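## Task

Lift the carton marked R37 off the bench and set it down on the counter. Every other carton on the bench has to finish exactly as it was. The robot must not tip over or be left leaning, or the attempt fails. The carton must rest on the counter by itself; if it stays there only because the robot is holding it, the goal is not met.

## Robot and tools

ROBOT. A simulated Hello Robot Stretch 4 with a single arm. It has an omni-wheel base, a lift that slides up a mast, a telescoping arm pointing forward, a wrist with yaw, pitch and roll, and a two-finger gripper. It is about 1.6 m tall, and the base rim lies within 0.23 m of the base origin. Cameras: head_camera, head_left_camera, head_right_camera (head-mounted) and wrist_camera. A loose object may occasionally get a short push from outside.

FRAMES. Base frame: origin on the floor under the base centre, x forward, y left, z up. hand_pose is reported in this frame and marks a point between the open fingertips (link pinch); with all wrist joints at 0 its axes line up with the base frame. The printed value may be slightly off. The odometry frame is the base frame as it was when the scene began. Heading runs from -3.142 to 3.142, positive to the left.

execute_actions(actions, cameras). actions is a list holding exactly one action, or empty to just read state and images. An action holds base, joints, or both, optionally with pace and contact_limits; alternatively it holds only end_of_arm. Everything in one action starts at once and may finish at different times.
- base: one command only, a relative offset from where the base last measured itself in the latest state report. {"translate_m": d} drives straight, metres, forward positive, -2 to 2. {"strafe_m": d} slides sideways, metres, left positive, -2 to 2. {"rotate_rad": d} turns in place, radians, counter-clockwise (left) positive, -3.2 to 3.2.
- joints: one dictionary by joint name, absolute targets (not offsets). lift_m 0 to 1.2 m; arm_m 0 to 0.55 m extension; wrist_yaw_rad -1.134 to 4.276 (0 forward, positive left, 3.14 folded back, past 3.4 the arm may block); wrist_pitch_rad -1.117 to 4.259 (0 level, 1.57 pointing down); wrist_roll_rad -1.117 to 4.259 (0 keeps fingers level, positive turns clockwise viewed from behind); gripper_m -0.038 to 0.141 m fingertip gap (below 0 the tips press together). Joint targets outside the range are clipped and reported; any other bad value or unknown key rejects the whole call with no motion.
- pace: "slow", "default", "fast" or "max". Base speed 0.1/0.3/0.4/0.6 m/s and turn 1/2/3/4 rad/s; with lift_m above 0.2 these are lowered, down to 0.3 m/s and 1 rad/s at full height.
- contact_limits: {"arm_m": x}, x from 0 (gentlest) to 0.75 (firmest), default 0.5; the arm stops when it pushes harder.
- {"end_of_arm": "enable_torque"} re-powers wrist or gripper motors that shut off after overload.
- cameras: list of names or ["all"]; omitted or null gives all, [] gives none. Images come in the order of the pictures line. Each action is capped at 15 s.
A joint or base left out of an action may still be driving toward an earlier target without the status showing it.

wait(seconds): 0 to 10 s, commands nothing, returns state and images.
zoom_image(camera, region): closer look at the latest full image of that camera; region [x0, y0, x1, y1] in pixels from the top-left, at most 504 by 504.
read_manual(section): licence texts only.
finished_scene(scene): ends the scene after the last command is held; irreversible; reports success. Call it only once the carton rests on the counter untouched. Replying with no tool call ends everything.

RESULT LINES. joint_positions give current joint values; tolerances for done are ±0.004 for lift and arm and gripper, ±0.02 for yaw and roll, ±0.05 for pitch. base_status and joint_status: done; off_target (resting away from target, maybe still pushing); contact_stop_at_<key> (hit something, then holds; lift, arm or wheels go slack, so a slack lift may sag and a slack base may coast); limit_stop_at_<name>; time_out; torque_fault (wrist motor went limp, needs enable_torque). limit_stop_at_tilt means a lean above 6 degrees: lift, arm and wheels go slack until the lean drops. limit_stop_at_own_body means a joint was about to strike the robot; moving away still works. It tends to happen with pitch below -0.2 and roll below -0.4 or above 4. If a call reports a stop, later motion and finish calls in the same reply are skipped. on_its_own lists what was not commanded; there, held at means the held target. lidar_m: 12 distances in metres from the base origin, 30-degree sectors, the 1st straight ahead and counting counter-clockwise (4th left, 7th behind, 10th right); - means nothing seen or closer than 0.25 m; it sees from about 0.15 m up, so table tops show, but it misses clear items and thin legs. wrist_depth_mm: 7x7 grid of median depths, 100 to 2000 mm, row by row from the top left; - is out of range or hidden. base_odometry counts wheel turns, so slip counts as travel; if turned_by_wheels and turned_by_imu differ by more than about 0.1 rad, suspect a collision or slip. base_tilt in degrees (forward and right positive) has a fixed bias up to about 1.5. motor_effort is percent of maximum, positive toward higher joint values, with the peak in brackets; wheel efforts positive turn the base right. A load in a level gripper shifts wrist pitch effort away from 0.

GRIPPING. Command gripper_m below the carton width; squeezing harder pulls it toward the wrist. Neither the gripper reading nor done proves a grasp; look for a clear change in gripper effort or check the cameras. Stuck fingertips on a surface: raise the lift.

CAUTIONS. Unfold at the start with lift_m 0.4 and wrist_yaw_rad 0 together. Do not drive or turn with over 1 kg held and arm_m above 0.2, especially fast. Avoid steady shoves, high grips and firm contact limits, which can tip the robot. Keep the other bench cartons untouched, set the carton down gently rather than dropping it, and avoid hard hits. Shorter robot motion time is better.

Each tool is called after ">>>" as a command line: name --argument value for each argument, lists and objects as JSON in quotes; but a table of rows of numbers goes row by row, as --pt "numbers of a row", without its own name.

## Session

>>> execute_actions --actions '[]'

Scene clock: 0.00 s.
base_odometry: x=+0.000 y=+0.000 heading=+0.000 (m, m, rad; odometry frame)
turned_by_wheels: +0.000 (rad since the last result)
turned_by_imu: +0.000 (rad since the last result)
base_tilt: forward=-0.3 right=+0.5 (deg)
lidar_m: 1.63 1.56 1.74 0.76 0.78 0.82 1.34 2.52 0.77 0.63 0.60 0.69
base_status: not commanded
joint_positions: lift_m=+0.151 arm_m=-0.003 wrist_yaw_rad=+3.114 wrist_pitch_rad=-0.012 wrist_roll_rad=+0.001 gripper_m=+0.057
joint_status: not commanded
motor_effort: lift_m=+18 arm_m=+0 wrist_yaw_rad=+3 wrist_pitch_rad=-9 wrist_roll_rad=+0 gripper_m=-5 wheel_0=+0 wheel_1=+0 wheel_2=+0 (%)
hand_pose: x=-0.1176 y=+0.0953 z=+0.3328 quat_wxyz=(+0.014, +0.006, +0.001, +1.000) (m; base frame)
wrist_depth_mm: - 140 - - - 917 768 / - 119 167 - 1308 931 750 / - 121 167 - 1308 946 768 / 115 140 240 - 1308 931 759 / 1756 - - - 1255 931 759 / 1118 1255 198 1308 193 976 778 / 798 798 904 120 917 798 788
pictures: head_camera, head_left_camera, head_right_camera, wrist_camera
Images, in order (width x height): head_camera 420x560, head_left_camera 420x672, head_right_camera 420x672, wrist_camera 616x392.

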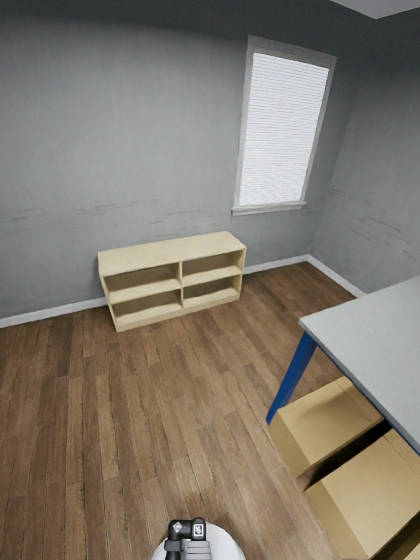

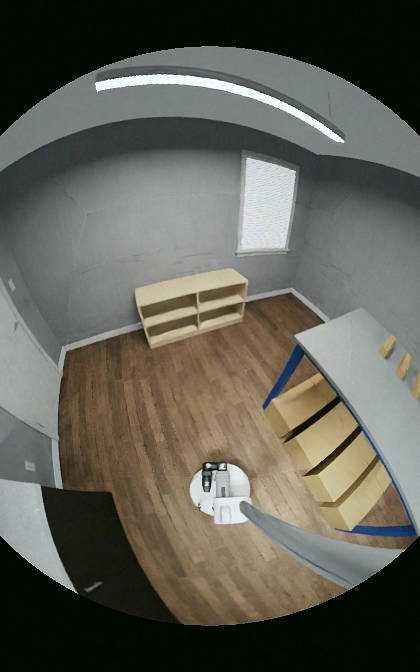

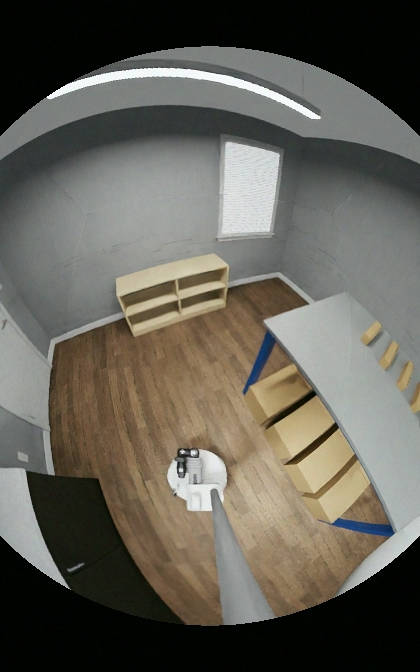

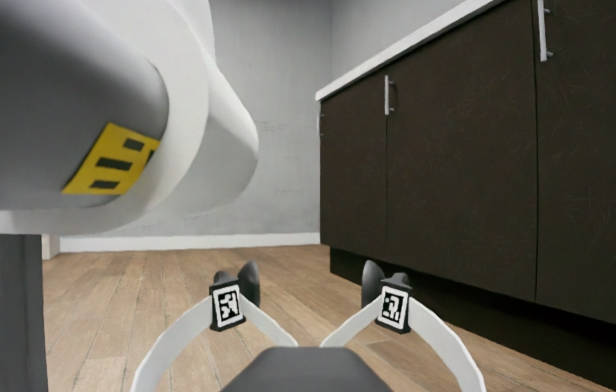

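>>> execute_actions --actions '[{"base":{"rotate_rad":-1.3},"joints":{"lift_m":1.0,"wrist_yaw_rad":0,"gripper_m":0.12}}]'

Scene clock: 4.97 s.
base_odometry: x=+0.000 y=+0.000 heading=-1.300 (m, m, rad; odometry frame)
turned_by_wheels: -1.300 (rad since the last result)
turned_by_imu: -1.296 (rad since the last result)
base_tilt: forward=-0.4 right=+0.5 (deg)
lidar_m: 0.57 0.62 0.83 1.56 2.02 1.54 0.75 0.76 1.03 2.71 1.01 0.67
base_status: done
joint_positions: lift_m=+1.000 arm_m=-0.003 wrist_yaw_rad=+0.000 wrist_pitch_rad=-0.012 wrist_roll_rad=+0.001 gripper_m=+0.120
joint_status: all done
motor_effort: lift_m=+21(24) arm_m=+0(0) wrist_yaw_rad=+0(2) wrist_pitch_rad=-6(8) wrist_roll_rad=+0(2) gripper_m=-3(4) wheel_0=+1(6) wheel_1=+1(5) wheel_2=+0(4) (%)
hand_pose: x=+0.4569 y=-0.0873 z=+1.1815 quat_wxyz=(+1.000, +0.001, -0.006, +0.000) (m; base frame)
wrist_depth_mm: - - - - - - - / - - - - - - - / - - - - - - - / - - - - - - - / - - - - - - - / 991 904 854 960 866 931 1008 / 699 661 723 121 741 683 707
pictures: head_camera, head_left_camera, head_right_camera, wrist_camera
Images, in order (width x height): head_camera 420x560, head_left_camera 420x672, head_right_camera 420x672, wrist_camera 616x392.

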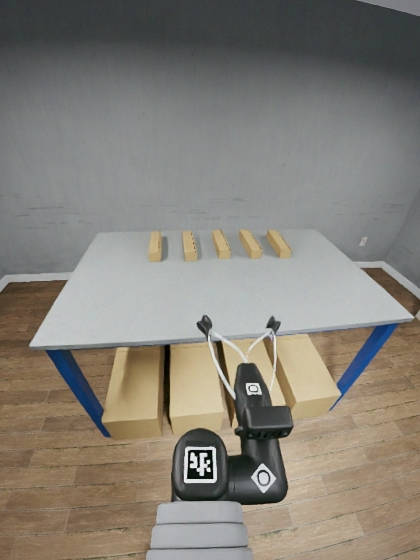

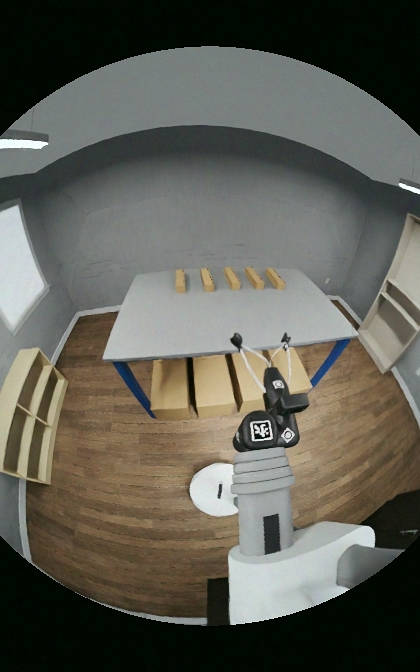

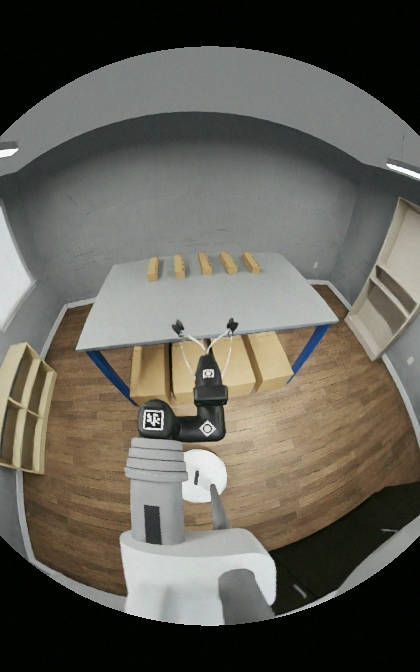

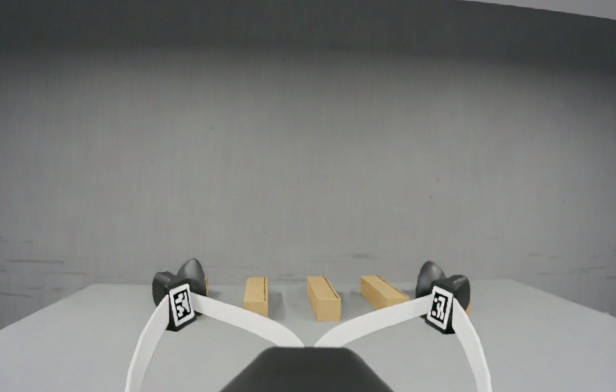

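>>> zoom_image --camera "head_camera" --region '[130,210,310,280]'

>>> execute_actions --actions '[{"base":{"rotate_rad":-0.12},"joints":{"lift_m":0.95,"arm_m":0.2,"wrist_pitch_rad":0.3}}]' --cameras '["head_camera","wrist_camera"]'

Region (130, 210, 310, 280) of head_camera's 420x560 image, scaled by 2.800, with more detail than that image has.

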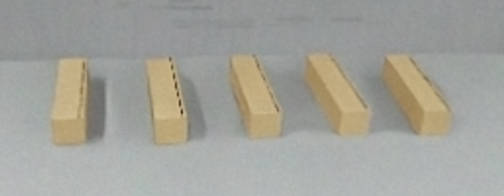

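Scene clock: 7.50 s.
base_odometry: x=+0.000 y=+0.000 heading=-1.420 (m, m, rad; odometry frame)
turned_by_wheels: -0.120 (rad since the last result)
turned_by_imu: -0.120 (rad since the last result)
base_tilt: forward=-0.3 right=+0.5 (deg)
lidar_m: 0.61 0.62 0.75 1.58 1.58 1.55 0.76 0.77 0.91 1.69 2.51 0.67
base_status: done
joint_positions: lift_m=+0.950 arm_m=+0.198 wrist_yaw_rad=+0.000 wrist_pitch_rad=+0.302 wrist_roll_rad=+0.001 gripper_m=+0.120
joint_status: all done
motor_effort: lift_m=+14(20) arm_m=+9(10) wrist_yaw_rad=+2(1) wrist_pitch_rad=-7(6) wrist_roll_rad=+1(1) gripper_m=-5(1) wheel_0=+0(4) wheel_1=+0(4) wheel_2=-1(4) (%)
hand_pose: x=+0.6447 y=-0.0874 z=+1.0426 quat_wxyz=(+0.989, +0.001, +0.150, +0.000) (m; base frame)
wrist_depth_mm: 1576 1661 1756 1756 1863 - - / 1618 1756 1756 1863 1983 - - / 1756 1808 1863 1921 - - - / 699 723 759 778 778 778 798 / 525 530 539 539 539 539 530 / 397 384 373 410 370 384 399 / 329 320 340 121 342 327 332
pictures: head_camera, wrist_camera
Images, in order (width x height): head_camera 420x560, wrist_camera 616x392.

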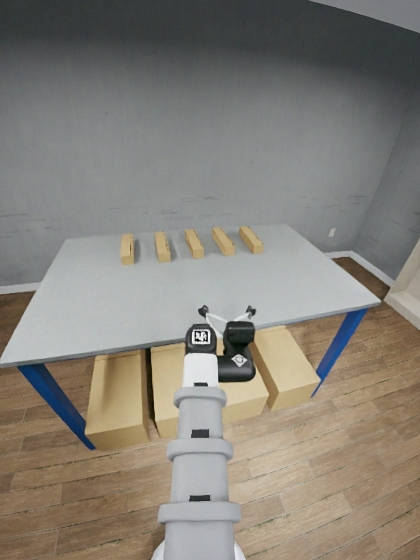

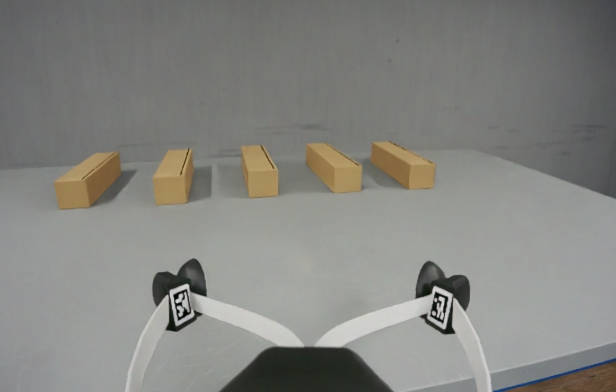

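>>> execute_actions --actions '[{"base":{"rotate_rad":0.24},"joints":{"arm_m":0}}]' --cameras '["head_camera"]'

>>> execute_actions --actions '[{"base":{"strafe_m":-1.2},"pace":"fast"}]' --cameras '["head_camera","head_right_camera"]'

Scene clock: 12.00 s.
base_odometry: x=+0.000 y=+0.000 heading=-1.180 (m, m, rad; odometry frame)
turned_by_wheels: +0.240 (rad since the last result)
turned_by_imu: +0.237 (rad since the last result)
base_tilt: forward=-0.2 right=+0.4 (deg)
lidar_m: 0.59 0.66 1.63 1.57 1.95 1.46 0.74 0.82 1.13 2.51 0.88 0.64
base_status: done
joint_positions: lift_m=+0.950 arm_m=+0.002 wrist_yaw_rad=+0.000 wrist_pitch_rad=+0.302 wrist_roll_rad=+0.001 gripper_m=+0.120
joint_status: all done
motor_effort: lift_m=+14(15) arm_m=-10(11) wrist_yaw_rad=+2(1) wrist_pitch_rad=-8(6) wrist_roll_rad=-3(0) gripper_m=-1(1) wheel_0=-1(3) wheel_1=-1(5) wheel_2=-1(4) (%)
hand_pose: x=+0.4480 y=-0.0874 z=+1.0426 quat_wxyz=(+0.989, +0.001, +0.151, +0.000) (m; base frame)
wrist_depth_mm: 1983 1921 1983 1921 - 1808 1863 / - - - - 1983 1983 - / - - - - 1205 - - / 778 778 778 778 798 788 788 / 530 535 539 539 544 544 539 / 504 452 439 442 433 433 449 / 1576 1464 1255 121 1255 1182 1255
pictures: head_camera
Images, in order (width x height): head_camera 420x560.

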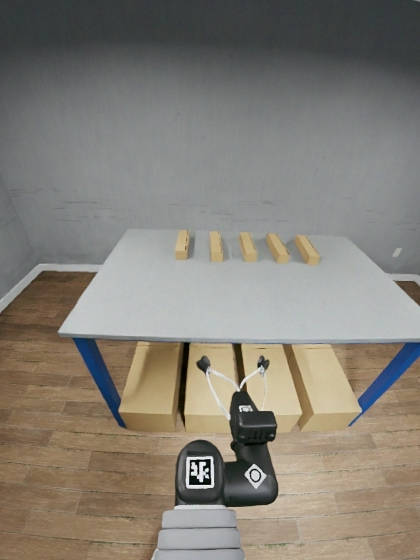

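Scene clock: 16.60 s.
base_odometry: x=-1.110 y=-0.457 heading=-1.180 (m, m, rad; odometry frame)
turned_by_wheels: +0.000 (rad since the last result)
turned_by_imu: +0.003 (rad since the last result)
base_tilt: forward=-0.3 right=+0.5 (deg)
lidar_m: 0.77 0.61 0.86 2.79 1.13 0.82 0.79 0.81 1.62 1.51 1.34 1.77
base_status: done
joint_positions: lift_m=+0.950 arm_m=+0.002 wrist_yaw_rad=+0.000 wrist_pitch_rad=+0.302 wrist_roll_rad=+0.001 gripper_m=+0.120
joint_status: not commanded
motor_effort: lift_m=+15(15) arm_m=-10(9) wrist_yaw_rad=+2(2) wrist_pitch_rad=-6(6) wrist_roll_rad=+1(3) gripper_m=-1(0) wheel_0=-1(9) wheel_1=+1(9) wheel_2=-1(1) (%)
hand_pose: x=+0.4480 y=-0.0874 z=+1.0425 quat_wxyz=(+0.989, +0.001, +0.151, +0.000) (m; base frame)
wrist_depth_mm: 1983 1921 1921 1921 1863 1863 1808 / - - - 1983 1921 1921 1921 / - - - - - - 1983 / 778 778 1308 - - - - / 535 615 - - - - - / 445 525 1336 1921 1808 1863 1863 / 496 820 1336 121 1618 1499 1576
pictures: head_camera, head_right_camera
Images, in order (width x height): head_camera 420x560, head_right_camera 420x672.

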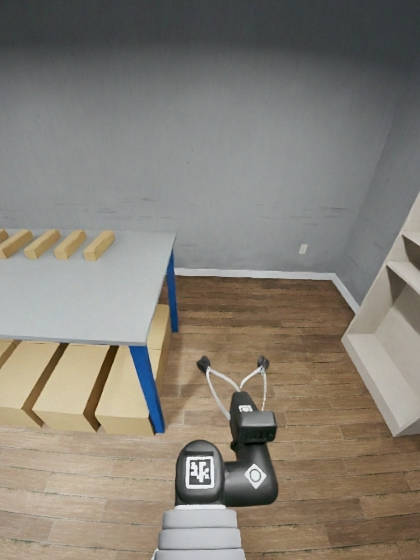

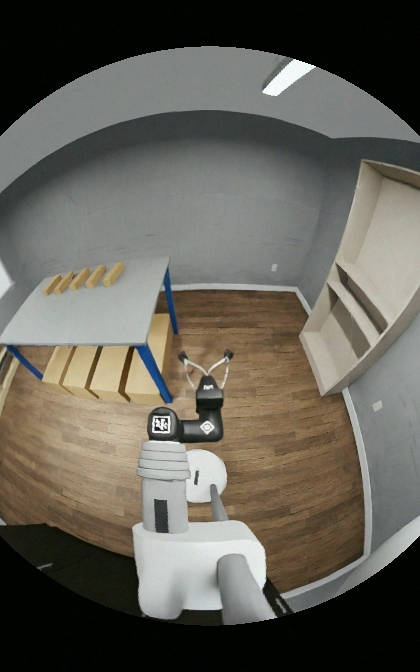

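>>> execute_actions --actions '[{"base":{"strafe_m":-0.4},"pace":"fast"}]' --cameras '[]'

>>> execute_actions --actions '[{"base":{"translate_m":1.15},"pace":"fast"}]' --cameras '[]'

>>> execute_actions --actions '[{"base":{"rotate_rad":1.57}}]' --cameras '["head_camera","wrist_camera"]'

Scene clock: 21.53 s.
base_odometry: x=-1.480 y=-0.609 heading=-1.180 (m, m, rad; odometry frame)
turned_by_wheels: +0.000 (rad since the last result)
turned_by_imu: +0.000 (rad since the last result)
base_tilt: forward=-0.2 right=+0.5 (deg)
lidar_m: 2.27 0.85 0.85 3.17 1.14 0.85 0.80 1.50 1.17 1.10 0.99 1.24
base_status: done
joint_positions: lift_m=+0.950 arm_m=+0.002 wrist_yaw_rad=+0.000 wrist_pitch_rad=+0.302 wrist_roll_rad=+0.001 gripper_m=+0.120
joint_status: not commanded
motor_effort: lift_m=+16(15) arm_m=-9(9) wrist_yaw_rad=+2(2) wrist_pitch_rad=-8(7) wrist_roll_rad=+1(1) gripper_m=-4(0) wheel_0=+0(10) wheel_1=+1(6) wheel_2=-1(2) (%)
hand_pose: x=+0.4480 y=-0.0874 z=+1.0425 quat_wxyz=(+0.989, +0.001, +0.151, +0.000) (m; base frame)
wrist_depth_mm: - 1921 1921 1863 1921 1863 1708 / - - 1983 1921 1983 1983 1618 / - - - - - - 1618 / 1025 - - - - - 1138 / - - - - - - 1205 / 1464 1397 1756 1921 1808 1863 1229 / 1205 1308 1576 121 1661 1499 1336
pictures: none
No camera images: the call's "cameras" was empty. Leave "cameras" out to get every camera's image.

Scene clock: 26.17 s.
base_odometry: x=-1.041 y=-1.673 heading=-1.180 (m, m, rad; odometry frame)
turned_by_wheels: +0.000 (rad since the last result)
turned_by_imu: -0.003 (rad since the last result)
base_tilt: forward=-0.2 right=+0.5 (deg)
lidar_m: 1.14 1.20 0.53 0.55 0.58 2.04 1.97 1.64 0.88 0.83 1.23 1.20
base_status: done
joint_positions: lift_m=+0.950 arm_m=+0.002 wrist_yaw_rad=+0.000 wrist_pitch_rad=+0.302 wrist_roll_rad=+0.001 gripper_m=+0.120
joint_status: not commanded
motor_effort: lift_m=+16(16) arm_m=-9(10) wrist_yaw_rad=+2(2) wrist_pitch_rad=-8(8) wrist_roll_rad=-1(0) gripper_m=-2(2) wheel_0=+0(6) wheel_1=-1(4) wheel_2=+0(7) (%)
hand_pose: x=+0.4480 y=-0.0874 z=+1.0425 quat_wxyz=(+0.989, +0.001, +0.151, +0.000) (m; base frame)
wrist_depth_mm: 878 866 866 842 831 820 809 / 891 891 891 878 878 866 842 / 946 946 917 917 917 891 878 / 1008 1008 991 946 946 960 931 / 1042 1042 1025 1025 1008 991 991 / 1118 1078 1042 1060 1025 1025 1025 / 1205 1160 1138 121 1118 1098 1078
pictures: none
No camera images: the call's "cameras" was empty. Leave "cameras" out to get every camera's image.

Scene clock: 28.33 s.
base_odometry: x=-1.041 y=-1.673 heading=+0.390 (m, m, rad; odometry frame)
turned_by_wheels: +1.570 (rad since the last result)
turned_by_imu: +1.564 (rad since the last result)
base_tilt: forward=-0.2 right=+0.5 (deg)
lidar_m: 0.54 0.57 2.00 1.93 1.63 0.86 0.82 1.23 1.20 1.13 1.20 0.58
base_status: done
joint_positions: lift_m=+0.950 arm_m=+0.002 wrist_yaw_rad=+0.000 wrist_pitch_rad=+0.302 wrist_roll_rad=+0.001 gripper_m=+0.120
joint_status: not commanded
motor_effort: lift_m=+16(15) arm_m=-9(9) wrist_yaw_rad=+2(2) wrist_pitch_rad=-7(6) wrist_roll_rad=-3(1) gripper_m=-1(0) wheel_0=+1(6) wheel_1=+0(5) wheel_2=+0(7) (%)
hand_pose: x=+0.4480 y=-0.0874 z=+1.0425 quat_wxyz=(+0.989, +0.001, +0.151, +0.000) (m; base frame)
wrist_depth_mm: - - - - - - 1756 / - - - - - - 1618 / - - 1464 1098 - - 1618 / 778 788 778 732 723 - 1708 / 530 539 539 544 535 544 1618 / 418 402 392 413 382 389 424 / 1576 1138 1138 121 442 421 1499
pictures: head_camera, wrist_camera
Images, in order (width x height): head_camera 420x560, wrist_camera 616x392.

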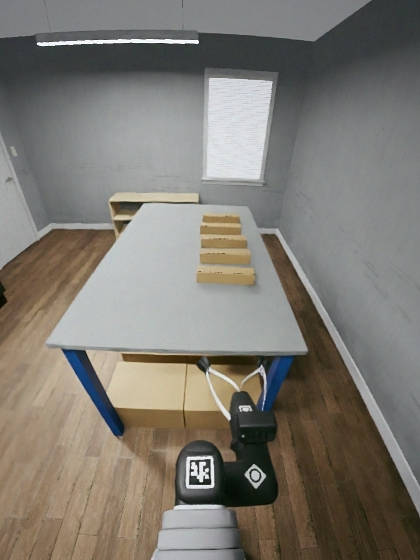

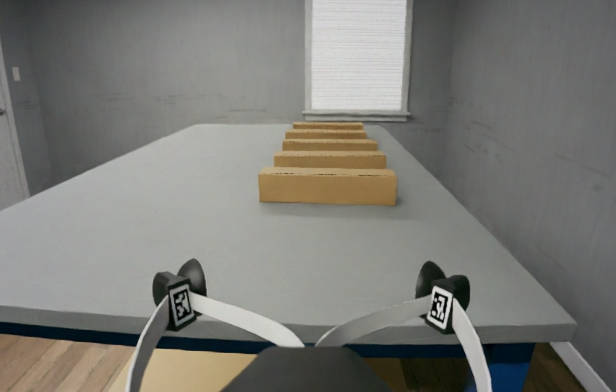

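>>> execute_actions --actions '[{"base":{"strafe_m":-0.75},"joints":{"wrist_yaw_rad":1.2},"pace":"fast"}]' --cameras '[]'

>>> execute_actions --actions '[{"base":{"translate_m":0.8},"pace":"fast"}]' --cameras '["head_camera","wrist_camera"]'

Scene clock: 32.80 s.
base_odometry: x=-0.756 y=-2.366 heading=+0.390 (m, m, rad; odometry frame)
turned_by_wheels: +0.000 (rad since the last result)
turned_by_imu: -0.001 (rad since the last result)
base_tilt: forward=-0.3 right=+0.4 (deg)
lidar_m: 1.45 0.68 0.79 2.69 1.23 1.01 1.17 0.59 0.41 0.38 0.40 0.59
base_status: done
joint_positions: lift_m=+0.950 arm_m=+0.002 wrist_yaw_rad=+1.200 wrist_pitch_rad=+0.302 wrist_roll_rad=+0.001 gripper_m=+0.120
joint_status: all done
motor_effort: lift_m=+15(15) arm_m=-9(9) wrist_yaw_rad=+4(11) wrist_pitch_rad=-6(6) wrist_roll_rad=-3(1) gripper_m=-2(1) wheel_0=+0(8) wheel_1=+0(8) wheel_2=-1(1) (%)
hand_pose: x=+0.3539 y=+0.2250 z=+1.0425 quat_wxyz=(+0.816, -0.084, +0.125, +0.558) (m; base frame)
wrist_depth_mm: - - - - - - - / - - - - - - - / - - - - 1499 1464 1499 / - - - 1042 788 778 715 / - - - - 615 539 597 / 1921 1863 1863 1464 539 1336 1464 / 1618 1537 1618 121 1182 1182 1229
pictures: none
No camera images: the call's "cameras" was empty. Leave "cameras" out to get every camera's image.

Scene clock: 36.50 s.
base_odometry: x=-0.016 y=-2.062 heading=+0.390 (m, m, rad; odometry frame)
turned_by_wheels: +0.000 (rad since the last result)
turned_by_imu: -0.002 (rad since the last result)
base_tilt: forward=-0.3 right=+0.5 (deg)
lidar_m: 1.81 0.50 0.36 0.35 0.39 1.73 1.60 0.60 0.42 0.39 0.44 0.63
base_status: done
joint_positions: lift_m=+0.950 arm_m=+0.002 wrist_yaw_rad=+1.200 wrist_pitch_rad=+0.302 wrist_roll_rad=+0.001 gripper_m=+0.120
joint_status: not commanded
motor_effort: lift_m=+15(15) arm_m=-9(9) wrist_yaw_rad=+3(3) wrist_pitch_rad=-8(7) wrist_roll_rad=+0(1) gripper_m=-1(0) wheel_0=-2(8) wheel_1=+0(3) wheel_2=+1(10) (%)
hand_pose: x=+0.3538 y=+0.2250 z=+1.0425 quat_wxyz=(+0.816, -0.084, +0.125, +0.558) (m; base frame)
wrist_depth_mm: - - - - - - - / - - - - - - - / - - - - - - - / 788 723 723 668 691 699 723 / 496 484 496 539 544 544 574 / 407 389 375 418 433 580 1863 / 338 355 427 121 1229 1229 1576
pictures: head_camera, wrist_camera
Images, in order (width x height): head_camera 420x560, wrist_camera 616x392.

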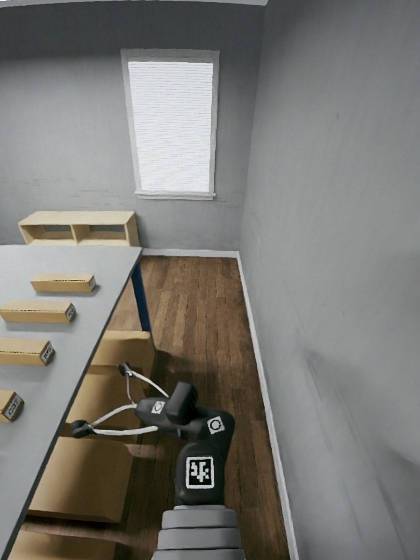

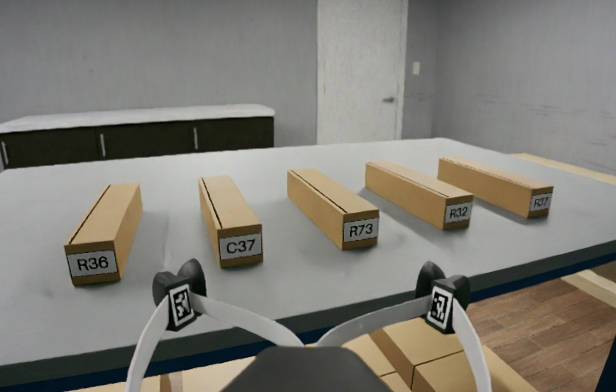

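>>> execute_actions --actions '[{"base":{"translate_m":0.87},"pace":"fast"}]' --cameras '[]'

>>> execute_actions --actions '[{"base":{"rotate_rad":1.57},"joints":{"wrist_yaw_rad":0,"wrist_pitch_rad":0.3,"gripper_m":0.1}}]' --cameras '["head_camera","wrist_camera"]'

Scene clock: 42.40 s.
base_odometry: x=+0.788 y=-1.732 heading=+0.390 (m, m, rad; odometry frame)
turned_by_wheels: +0.000 (rad since the last result)
turned_by_imu: -0.002 (rad since the last result)
base_tilt: forward=-0.3 right=+0.5 (deg)
lidar_m: 1.85 0.47 0.34 0.31 0.36 0.50 1.65 0.63 0.42 0.41 0.45 0.62
base_status: done
joint_positions: lift_m=+0.950 arm_m=+0.002 wrist_yaw_rad=+1.200 wrist_pitch_rad=+0.302 wrist_roll_rad=+0.001 gripper_m=+0.120
joint_status: not commanded
motor_effort: lift_m=+16(16) arm_m=-9(9) wrist_yaw_rad=+2(3) wrist_pitch_rad=-7(7) wrist_roll_rad=-1(2) gripper_m=+1(0) wheel_0=+1(3) wheel_1=-1(6) wheel_2=+1(9) (%)
hand_pose: x=+0.3538 y=+0.2250 z=+1.0425 quat_wxyz=(+0.816, -0.084, +0.125, +0.558) (m; base frame)
wrist_depth_mm: - - - - - 1983 1576 / - - - - - - 1618 / - - - - - - 1661 / 798 798 798 - - 1921 1661 / 530 539 544 - - 1808 1366 / 404 389 375 413 1756 1756 1397 / 330 338 368 121 1618 1499 1464
pictures: none
No camera images: the call's "cameras" was empty. Leave "cameras" out to get every camera's image.

Scene clock: 44.57 s.
base_odometry: x=+0.788 y=-1.732 heading=+1.960 (m, m, rad; odometry frame)
turned_by_wheels: +1.570 (rad since the last result)
turned_by_imu: +1.564 (rad since the last result)
base_tilt: forward=-0.3 right=+0.4 (deg)
lidar_m: 0.32 0.34 0.49 1.65 0.62 0.44 0.40 0.44 0.65 1.84 0.50 0.36
base_status: done
joint_positions: lift_m=+0.950 arm_m=+0.002 wrist_yaw_rad=+0.000 wrist_pitch_rad=+0.302 wrist_roll_rad=+0.001 gripper_m=+0.100
joint_status: all done
motor_effort: lift_m=+16(16) arm_m=-9(9) wrist_yaw_rad=+1(3) wrist_pitch_rad=-7(6) wrist_roll_rad=-2(1) gripper_m=-1(2) wheel_0=+1(5) wheel_1=-1(4) wheel_2=+1(9) (%)
hand_pose: x=+0.4480 y=-0.0873 z=+1.0425 quat_wxyz=(+0.989, +0.001, +0.151, +0.000) (m; base frame)
wrist_depth_mm: - - - - - - - / - - - - - - - / - - - - - - - / 778 788 778 788 798 - - / 500 469 508 512 544 544 1983 / 320 387 205 392 198 407 402 / 307 324 287 120 340 324 334
pictures: head_camera, wrist_camera
Images, in order (width x height): head_camera 420x560, wrist_camera 616x392.

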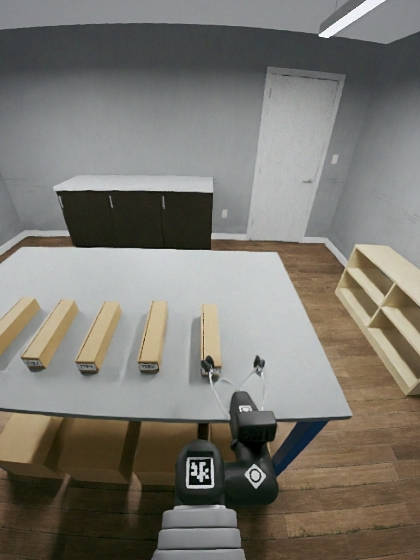

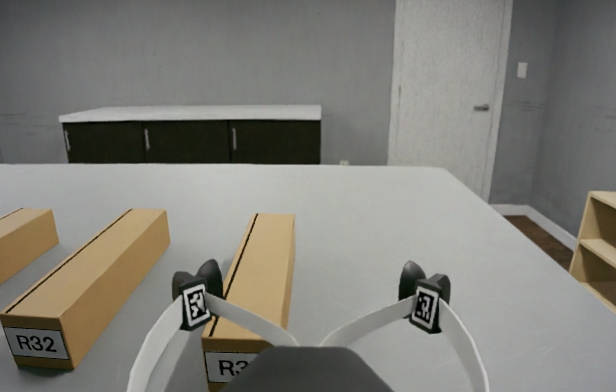

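>>> execute_actions --actions '[{"base":{"strafe_m":0.08},"joints":{"lift_m":1.08}}]' --cameras '[]'

>>> execute_actions --actions '[{"joints":{"wrist_pitch_rad":0.9,"arm_m":0.24}}]' --cameras '["head_camera","wrist_camera"]'

Scene clock: 49.20 s.
base_odometry: x=+0.714 y=-1.762 heading=+1.960 (m, m, rad; odometry frame)
turned_by_wheels: +0.000 (rad since the last result)
turned_by_imu: -0.001 (rad since the last result)
base_tilt: forward=-0.4 right=+0.4 (deg)
lidar_m: 0.32 0.36 0.52 1.65 0.61 0.42 0.41 0.45 0.67 1.85 0.48 0.34
base_status: done
joint_positions: lift_m=+1.080 arm_m=+0.002 wrist_yaw_rad=+0.000 wrist_pitch_rad=+0.302 wrist_roll_rad=+0.001 gripper_m=+0.100
joint_status: all done
motor_effort: lift_m=+21(19) arm_m=-9(9) wrist_yaw_rad=+1(0) wrist_pitch_rad=-6(7) wrist_roll_rad=-2(0) gripper_m=-3(3) wheel_0=+0(8) wheel_1=+0(7) wheel_2=+1(2) (%)
hand_pose: x=+0.4479 y=-0.0874 z=+1.1721 quat_wxyz=(+0.989, +0.001, +0.151, +0.000) (m; base frame)
wrist_depth_mm: - - - - - - - / - - - - - - - / - - - - - - - / - - - - - - - / 820 820 831 820 831 820 - / 544 585 205 609 199 615 1863 / 452 473 480 120 521 492 508
pictures: none
No camera images: the call's "cameras" was empty. Leave "cameras" out to get every camera's image.

Scene clock: 51.03 s.
base_odometry: x=+0.714 y=-1.762 heading=+1.960 (m, m, rad; odometry frame)
turned_by_wheels: +0.000 (rad since the last result)
turned_by_imu: -0.001 (rad since the last result)
base_tilt: forward=-0.2 right=+0.5 (deg)
lidar_m: 0.32 0.37 0.51 1.65 0.63 0.46 0.41 0.47 0.66 1.84 0.50 0.35
base_status: not commanded
joint_positions: lift_m=+1.080 arm_m=+0.238 wrist_yaw_rad=+0.000 wrist_pitch_rad=+0.901 wrist_roll_rad=+0.001 gripper_m=+0.100
joint_status: all done
motor_effort: lift_m=+21(21) arm_m=+10(11) wrist_yaw_rad=+2(2) wrist_pitch_rad=-6(7) wrist_roll_rad=-2(0) gripper_m=-2(2) wheel_0=+0(0) wheel_1=+0(0) wheel_2=+0(0) (%)
hand_pose: x=+0.5883 y=-0.0874 z=+1.0318 quat_wxyz=(+0.900, +0.001, +0.436, +0.000) (m; base frame)
wrist_depth_mm: 634 634 634 621 621 621 - / 549 539 535 530 530 535 539 / 473 466 462 462 466 466 462 / 404 347 410 353 399 407 407 / 366 312 368 317 359 366 364 / 325 281 205 281 198 330 329 / 254 255 309 120 297 301 303
pictures: head_camera, wrist_camera
Images, in order (width x height): head_camera 420x560, wrist_camera 616x392.

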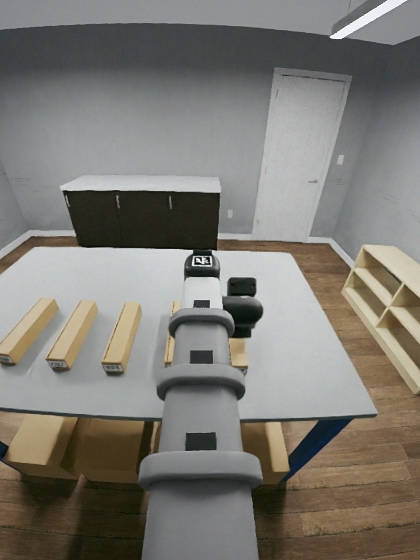

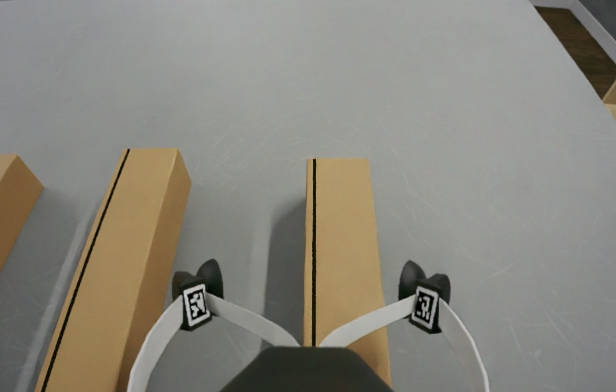

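>>> execute_actions --actions '[{"base":{"strafe_m":-0.027},"joints":{"gripper_m":0.11}}]' --cameras '[]'

>>> execute_actions --actions '[{"joints":{"lift_m":0.99},"pace":"slow"}]' --cameras '["head_right_camera","wrist_camera"]'

Scene clock: 52.97 s.
base_odometry: x=+0.739 y=-1.752 heading=+1.960 (m, m, rad; odometry frame)
turned_by_wheels: +0.000 (rad since the last result)
turned_by_imu: +0.000 (rad since the last result)
base_tilt: forward=-0.2 right=+0.3 (deg)
lidar_m: 0.31 0.35 0.50 1.64 0.64 0.45 0.43 0.44 0.67 1.85 0.49 0.34
base_status: done
joint_positions: lift_m=+1.080 arm_m=+0.238 wrist_yaw_rad=+0.000 wrist_pitch_rad=+0.901 wrist_roll_rad=+0.001 gripper_m=+0.110
joint_status: all done
motor_effort: lift_m=+21(21) arm_m=+10(10) wrist_yaw_rad=+1(1) wrist_pitch_rad=-3(2) wrist_roll_rad=-3(1) gripper_m=-4(3) wheel_0=-1(8) wheel_1=+1(11) wheel_2=+1(3) (%)
hand_pose: x=+0.5883 y=-0.0874 z=+1.0318 quat_wxyz=(+0.900, +0.001, +0.436, +0.000) (m; base frame)
wrist_depth_mm: 627 627 621 615 615 627 - / 549 535 535 535 535 539 549 / 473 466 466 462 459 469 466 / 415 357 413 345 413 413 407 / 317 329 370 301 366 366 368 / 274 301 216 276 213 324 329 / 253 279 310 121 309 303 304
pictures: none
No camera images: the call's "cameras" was empty. Leave "cameras" out to get every camera's image.

Scene clock: 54.60 s.
base_odometry: x=+0.739 y=-1.752 heading=+1.960 (m, m, rad; odometry frame)
turned_by_wheels: +0.000 (rad since the last result)
turned_by_imu: -0.001 (rad since the last result)
base_tilt: forward=-0.1 right=+0.4 (deg)
lidar_m: 0.33 0.36 0.48 1.64 0.61 0.45 0.43 0.44 0.69 1.88 0.47 0.34
base_status: not commanded
joint_positions: lift_m=+0.990 arm_m=+0.238 wrist_yaw_rad=+0.000 wrist_pitch_rad=+0.901 wrist_roll_rad=+0.001 gripper_m=+0.110
joint_status: all done
motor_effort: lift_m=+14(19) arm_m=+9(9) wrist_yaw_rad=+2(1) wrist_pitch_rad=-4(1) wrist_roll_rad=-2(1) gripper_m=+0(2) wheel_0=-1(1) wheel_1=+1(1) wheel_2=+1(1) (%)
hand_pose: x=+0.5883 y=-0.0874 z=+0.9423 quat_wxyz=(+0.900, +0.001, +0.436, +0.000) (m; base frame)
wrist_depth_mm: 459 455 452 449 449 452 449 / 387 389 392 293 387 387 389 / 259 322 336 254 338 336 338 / 238 293 297 226 297 296 296 / 224 268 268 204 266 266 265 / 222 242 195 184 196 236 239 / 219 220 220 121 220 218 221
pictures: head_right_camera, wrist_camera
Images, in order (width x height): head_right_camera 420x672, wrist_camera 616x392.

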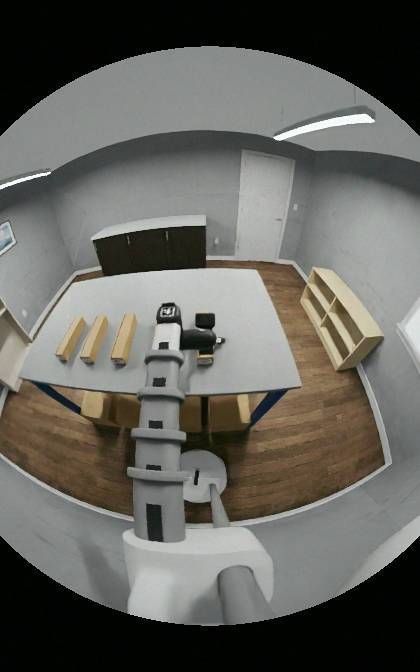

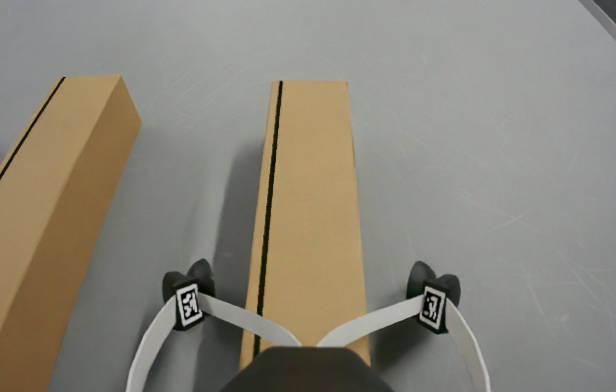

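>>> execute_actions --actions '[{"joints":{"gripper_m":0.0}}]' --cameras '[]'

>>> execute_actions --actions '[{"joints":{"lift_m":1.1},"pace":"slow"}]' --cameras '["head_right_camera","wrist_camera"]'

Scene clock: 57.83 s.
base_odometry: x=+0.739 y=-1.752 heading=+1.960 (m, m, rad; odometry frame)
turned_by_wheels: +0.000 (rad since the last result)
turned_by_imu: -0.001 (rad since the last result)
base_tilt: forward=-0.2 right=+0.5 (deg)
lidar_m: 0.32 0.34 0.48 1.67 0.62 0.44 0.41 0.43 0.65 1.91 0.48 0.33
base_status: not commanded
joint_positions: lift_m=+0.990 arm_m=+0.238 wrist_yaw_rad=+0.000 wrist_pitch_rad=+0.901 wrist_roll_rad=+0.001 gripper_m=+0.001
joint_status: all done
motor_effort: lift_m=+14(14) arm_m=+9(9) wrist_yaw_rad=+2(2) wrist_pitch_rad=-5(3) wrist_roll_rad=-1(1) gripper_m=-35(30) wheel_0=-1(1) wheel_1=+1(1) wheel_2=+1(1) (%)
hand_pose: x=+0.5882 y=-0.0874 z=+0.9422 quat_wxyz=(+0.900, +0.001, +0.436, +0.000) (m; base frame)
wrist_depth_mm: 459 455 452 449 449 449 452 / 384 387 384 272 384 387 392 / 258 320 338 236 336 336 334 / 237 291 297 208 298 297 296 / 224 267 267 187 267 266 266 / 223 241 181 170 178 240 239 / 218 215 220 134 220 216 220
pictures: none
No camera images: the call's "cameras" was empty. Leave "cameras" out to get every camera's image.

Scene clock: 59.60 s.
base_odometry: x=+0.739 y=-1.752 heading=+1.960 (m, m, rad; odometry frame)
turned_by_wheels: +0.000 (rad since the last result)
turned_by_imu: -0.001 (rad since the last result)
base_tilt: forward=-0.4 right=+0.4 (deg)
lidar_m: 0.31 0.36 0.51 1.68 0.61 0.44 0.44 0.44 0.66 1.88 0.48 0.34
base_status: not commanded
joint_positions: lift_m=+1.100 arm_m=+0.238 wrist_yaw_rad=+0.000 wrist_pitch_rad=+0.902 wrist_roll_rad=+0.001 gripper_m=+0.001
joint_status: all done
motor_effort: lift_m=+21(24) arm_m=+10(10) wrist_yaw_rad=+1(1) wrist_pitch_rad=-4(5) wrist_roll_rad=+0(1) gripper_m=-34(33) wheel_0=-1(1) wheel_1=+1(1) wheel_2=+1(1) (%)
hand_pose: x=+0.5882 y=-0.0874 z=+1.0517 quat_wxyz=(+0.900, +0.001, +0.436, +0.000) (m; base frame)
wrist_depth_mm: 676 676 661 654 654 668 - / 580 574 564 271 564 564 609 / 496 496 492 236 488 492 492 / 436 373 436 208 436 436 433 / 382 343 394 188 389 389 384 / 300 303 180 170 178 351 349 / 271 276 322 134 319 314 324
pictures: head_right_camera, wrist_camera
Images, in order (width x height): head_right_camera 420x672, wrist_camera 616x392.

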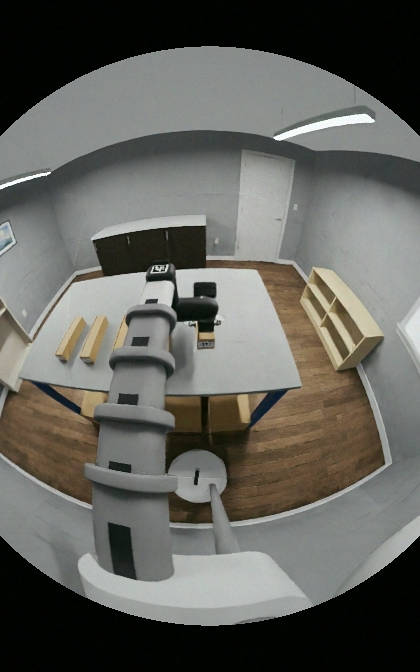

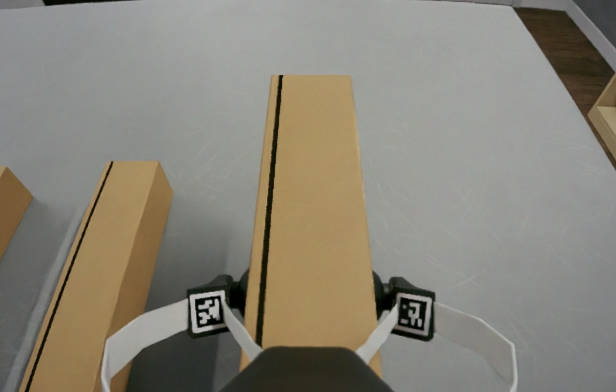

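>>> zoom_image --camera "head_right_camera" --region '[170,310,250,370]'

>>> execute_actions --actions '[{"base":{"strafe_m":-0.85},"joints":{"arm_m":0}}]' --cameras '["head_right_camera","head_camera"]'

Region (170, 310, 250, 370) of head_right_camera's 420x672 image, scaled by 6.300, with more detail than that image has; it fills the top 378 rows of this view, and the rest is white.

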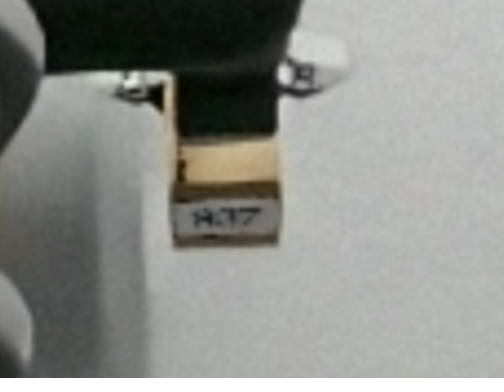

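Scene clock: 65.30 s.
base_odometry: x=+1.526 y=-1.429 heading=+1.960 (m, m, rad; odometry frame)
turned_by_wheels: +0.000 (rad since the last result)
turned_by_imu: +0.001 (rad since the last result)
base_tilt: forward=-0.2 right=+0.4 (deg)
lidar_m: 0.38 0.52 0.47 1.44 0.63 0.44 0.44 0.47 0.68 1.04 1.09 1.07
base_status: done
joint_positions: lift_m=+1.100 arm_m=+0.002 wrist_yaw_rad=+0.000 wrist_pitch_rad=+0.902 wrist_roll_rad=+0.001 gripper_m=+0.001
joint_status: all done
motor_effort: lift_m=+20(21) arm_m=-9(9) wrist_yaw_rad=+2(1) wrist_pitch_rad=-5(8) wrist_roll_rad=-2(1) gripper_m=-36(33) wheel_0=+0(7) wheel_1=+0(8) wheel_2=+1(5) (%)
hand_pose: x=+0.3514 y=-0.0874 z=+1.0517 quat_wxyz=(+0.900, +0.001, +0.436, +0.000) (m; base frame)
wrist_depth_mm: 676 1025 - - - 1661 1255 / 640 - - 272 - 1537 1060 / 1366 1808 1808 237 1808 1576 960 / 1255 1255 1537 209 1576 1537 1138 / 1118 1182 1464 187 1430 1397 1118 / 1008 1042 180 170 179 1281 1281 / 691 946 1205 134 1182 1160 1182
pictures: head_camera, head_right_camera
Images, in order (width x height): head_camera 420x560, head_right_camera 420x672.

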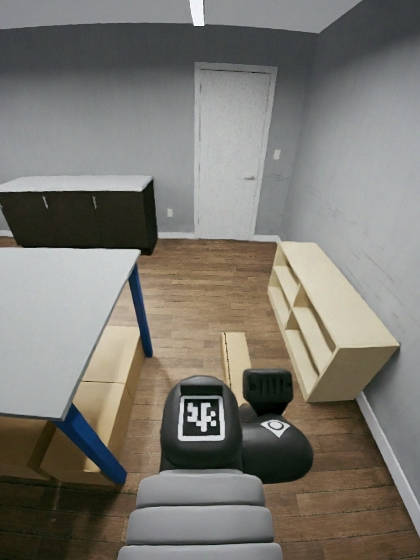

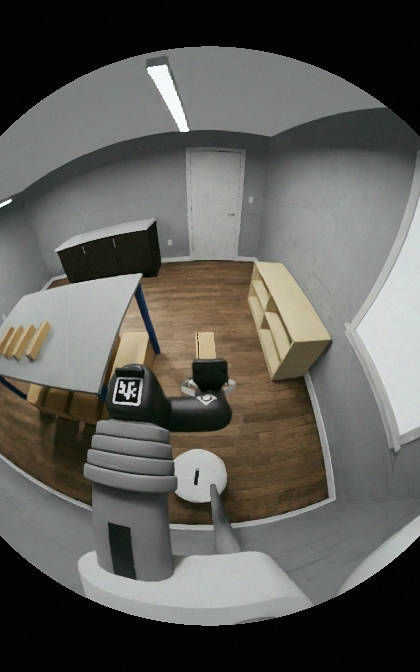

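>>> execute_actions --actions '[{"base":{"strafe_m":-0.08}}]' --cameras '[]'

>>> execute_actions --actions '[{"base":{"translate_m":1.8}}]' --cameras '[]'

>>> execute_actions --actions '[{"base":{"strafe_m":1.0}}]' --cameras '["head_right_camera","head_camera"]'

Scene clock: 67.70 s.
base_odometry: x=+1.600 y=-1.398 heading=+1.960 (m, m, rad; odometry frame)
turned_by_wheels: +0.000 (rad since the last result)
turned_by_imu: +0.000 (rad since the last result)
base_tilt: forward=-0.3 right=+0.5 (deg)
lidar_m: 0.39 0.64 0.54 1.43 0.63 0.48 0.44 0.47 0.67 0.97 1.02 1.03
base_status: done
joint_positions: lift_m=+1.100 arm_m=+0.002 wrist_yaw_rad=+0.000 wrist_pitch_rad=+0.902 wrist_roll_rad=+0.001 gripper_m=+0.001
joint_status: not commanded
motor_effort: lift_m=+20(20) arm_m=-10(9) wrist_yaw_rad=+3(2) wrist_pitch_rad=-5(5) wrist_roll_rad=+0(1) gripper_m=-33(33) wheel_0=-1(8) wheel_1=+0(8) wheel_2=+1(2) (%)
hand_pose: x=+0.3514 y=-0.0874 z=+1.0517 quat_wxyz=(+0.900, +0.001, +0.436, +0.000) (m; base frame)
wrist_depth_mm: 750 - - - - 1308 1229 / - - - 271 - 1336 1098 / 1808 1397 1808 236 1756 1336 917 / 1281 1308 1576 209 1618 1430 931 / 1138 1229 1430 187 1366 1336 1098 / 1008 1078 180 170 178 1281 1255 / 946 1008 1182 134 1182 1138 1182
pictures: none
No camera images: the call's "cameras" was empty. Leave "cameras" out to get every camera's image.

Scene clock: 75.20 s.
base_odometry: x=+0.916 y=+0.267 heading=+1.960 (m, m, rad; odometry frame)
turned_by_wheels: +0.000 (rad since the last result)
turned_by_imu: -0.004 (rad since the last result)
base_tilt: forward=-0.3 right=+0.4 (deg)
lidar_m: 0.39 1.14 1.24 3.40 0.76 0.69 2.24 0.90 0.68 0.62 0.67 1.52
base_status: done
joint_positions: lift_m=+1.100 arm_m=+0.002 wrist_yaw_rad=+0.000 wrist_pitch_rad=+0.902 wrist_roll_rad=+0.001 gripper_m=+0.001
joint_status: not commanded
motor_effort: lift_m=+20(20) arm_m=-9(9) wrist_yaw_rad=+2(2) wrist_pitch_rad=-5(6) wrist_roll_rad=-1(1) gripper_m=-35(32) wheel_0=-1(5) wheel_1=-1(6) wheel_2=+2(9) (%)
hand_pose: x=+0.3514 y=-0.0874 z=+1.0517 quat_wxyz=(+0.900, +0.001, +0.436, +0.000) (m; base frame)
wrist_depth_mm: 1160 1308 1308 1281 1281 1255 1281 / 1138 1464 1499 271 1464 1430 1397 / 1160 1661 1708 236 1661 1708 1464 / 1182 1618 1618 209 1576 1576 1430 / 1397 1397 1430 188 1430 1464 1397 / 1308 1308 180 170 178 1281 1281 / 1182 1138 1182 134 1182 1138 1182
pictures: none
No camera images: the call's "cameras" was empty. Leave "cameras" out to get every camera's image.

Scene clock: 79.87 s.
base_odometry: x=-0.009 y=-0.113 heading=+1.960 (m, m, rad; odometry frame)
turned_by_wheels: +0.000 (rad since the last result)
turned_by_imu: -0.003 (rad since the last result)
base_tilt: forward=-0.3 right=+0.4 (deg)
lidar_m: 0.40 0.89 1.26 2.44 0.73 0.53 0.50 0.56 0.78 1.61 2.07 0.95
base_status: done
joint_positions: lift_m=+1.100 arm_m=+0.002 wrist_yaw_rad=+0.000 wrist_pitch_rad=+0.902 wrist_roll_rad=+0.001 gripper_m=+0.001
joint_status: not commanded
motor_effort: lift_m=+20(20) arm_m=-9(9) wrist_yaw_rad=+2(2) wrist_pitch_rad=-5(6) wrist_roll_rad=-2(0) gripper_m=-34(33) wheel_0=+1(7) wheel_1=+0(10) wheel_2=+0(1) (%)
hand_pose: x=+0.3514 y=-0.0874 z=+1.0517 quat_wxyz=(+0.900, +0.001, +0.436, +0.000) (m; base frame)
wrist_depth_mm: 683 691 683 676 699 1281 1255 / 788 788 778 272 1397 1464 1397 / 931 917 904 236 1661 1661 1661 / 1118 1098 1098 209 1537 1576 1576 / 1366 1430 1397 187 1430 1430 1430 / 1308 1281 181 170 178 1281 1281 / 1160 1160 1182 134 1182 1160 1205
pictures: head_camera, head_right_camera
Images, in order (width x height): head_camera 420x560, head_right_camera 420x672.

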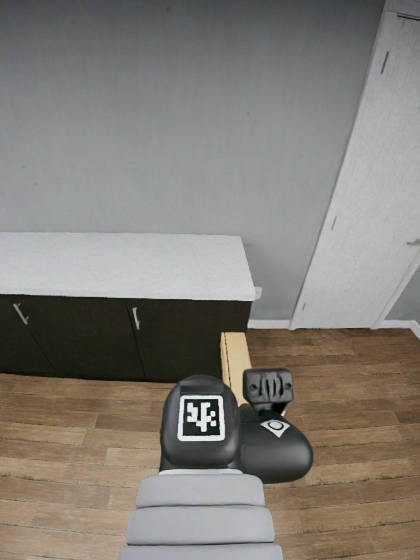

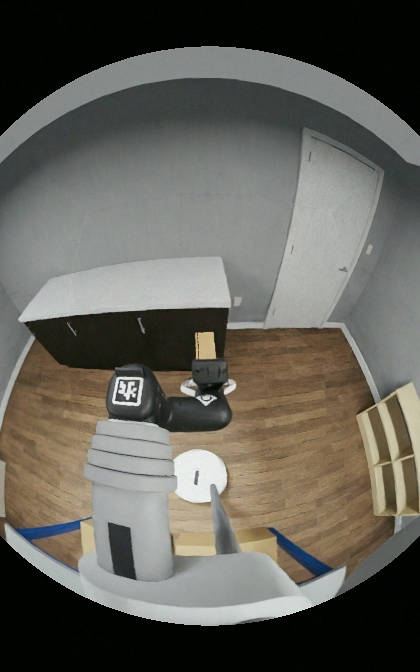

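>>> execute_actions --actions '[{"base":{"strafe_m":0.35},"joints":{"lift_m":1.13}}]' --cameras '[]'

>>> execute_actions --actions '[{"base":{"translate_m":0.4},"joints":{"arm_m":0.38}}]' --cameras '["head_right_camera","wrist_camera"]'

Scene clock: 83.50 s.
base_odometry: x=-0.333 y=-0.246 heading=+1.960 (m, m, rad; odometry frame)
turned_by_wheels: +0.000 (rad since the last result)
turned_by_imu: -0.002 (rad since the last result)
base_tilt: forward=-0.2 right=+0.4 (deg)
lidar_m: 0.27 0.89 1.26 2.04 0.73 0.51 0.49 0.54 0.76 1.98 2.09 0.92
base_status: done
joint_positions: lift_m=+1.130 arm_m=+0.002 wrist_yaw_rad=+0.000 wrist_pitch_rad=+0.902 wrist_roll_rad=+0.001 gripper_m=+0.001
joint_status: all done
motor_effort: lift_m=+21(24) arm_m=-9(9) wrist_yaw_rad=+2(2) wrist_pitch_rad=-4(7) wrist_roll_rad=+0(1) gripper_m=-33(36) wheel_0=+0(9) wheel_1=+0(7) wheel_2=+1(5) (%)
hand_pose: x=+0.3514 y=-0.0874 z=+1.0816 quat_wxyz=(+0.900, +0.001, +0.436, +0.000) (m; base frame)
wrist_depth_mm: 750 741 732 723 723 732 750 / 788 778 778 272 768 759 1098 / 917 917 917 236 904 878 1661 / 1118 1098 1078 209 1060 1098 1618 / 1464 1430 1308 188 1281 1464 1464 / 1336 1308 180 170 178 1336 1308 / 1205 1205 1229 134 1205 1160 1205
pictures: none
No camera images: the call's "cameras" was empty. Leave "cameras" out to get every camera's image.

Scene clock: 86.40 s.
base_odometry: x=-0.485 y=+0.124 heading=+1.960 (m, m, rad; odometry frame)
turned_by_wheels: +0.000 (rad since the last result)
turned_by_imu: -0.002 (rad since the last result)
base_tilt: forward=-0.2 right=+0.3 (deg)
lidar_m: 0.45 0.48 0.69 2.30 2.22 0.97 0.90 0.96 2.06 1.99 0.71 0.49
base_status: done
joint_positions: lift_m=+1.130 arm_m=+0.378 wrist_yaw_rad=+0.000 wrist_pitch_rad=+0.902 wrist_roll_rad=+0.001 gripper_m=+0.001
joint_status: all done
motor_effort: lift_m=+20(21) arm_m=+9(9) wrist_yaw_rad=+1(3) wrist_pitch_rad=-7(6) wrist_roll_rad=-1(1) gripper_m=-34(33) wheel_0=+1(6) wheel_1=-2(6) wheel_2=+0(6) (%)
hand_pose: x=+0.7282 y=-0.0874 z=+1.0817 quat_wxyz=(+0.900, +0.001, +0.436, +0.000) (m; base frame)
wrist_depth_mm: 525 521 517 512 512 500 500 / 585 591 591 272 580 569 564 / 544 535 535 236 535 539 539 / 480 480 480 209 473 477 473 / 427 430 430 189 427 427 421 / 387 387 180 170 178 387 384 / 357 347 357 134 351 345 357
pictures: head_right_camera, wrist_camera
Images, in order (width x height): head_right_camera 420x672, wrist_camera 616x392.

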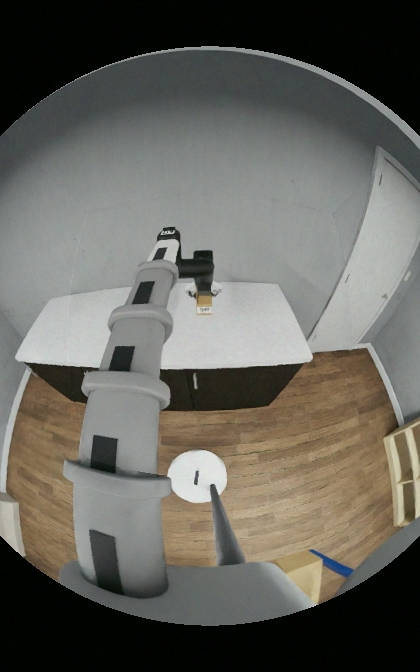

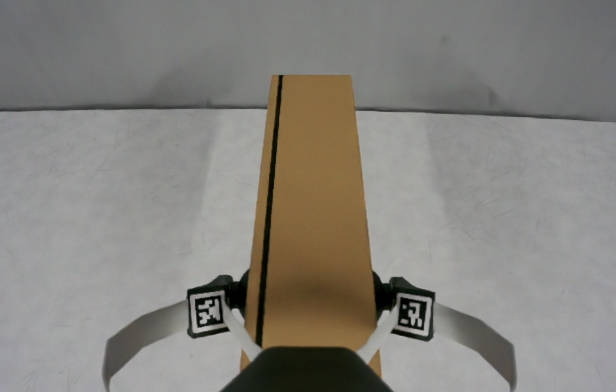

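>>> execute_actions --actions '[{"joints":{"lift_m":0.995},"pace":"slow"}]' --cameras '[]'

Scene clock: 89.47 s.
base_odometry: x=-0.485 y=+0.124 heading=+1.960 (m, m, rad; odometry frame)
turned_by_wheels: +0.000 (rad since the last result)
turned_by_imu: -0.001 (rad since the last result)
base_tilt: forward=-0.3 right=+0.3 (deg)
lidar_m: 0.46 0.50 0.72 2.32 2.25 0.94 0.90 0.96 2.08 1.98 0.68 0.50
base_status: not commanded
joint_positions: lift_m=+0.995 arm_m=+0.378 wrist_yaw_rad=+0.000 wrist_pitch_rad=+0.902 wrist_roll_rad=+0.001 gripper_m=+0.001
joint_status: all done
motor_effort: lift_m=+15(15) arm_m=+9(9) wrist_yaw_rad=+1(1) wrist_pitch_rad=-4(6) wrist_roll_rad=+0(0) gripper_m=-34(33) wheel_0=+1(1) wheel_1=-2(2) wheel_2=+0(0) (%)
hand_pose: x=+0.7282 y=-0.0874 z=+0.9472 quat_wxyz=(+0.900, +0.001, +0.436, +0.000) (m; base frame)
wrist_depth_mm: 477 484 477 477 473 469 484 / 410 407 399 271 399 402 402 / 351 349 347 236 347 347 347 / 309 309 310 208 307 307 306 / 276 277 277 187 276 276 273 / 249 250 180 170 178 249 248 / 230 224 229 134 227 223 229
pictures: none
No camera images: the call's "cameras" was empty. Leave "cameras" out to get every camera's image.


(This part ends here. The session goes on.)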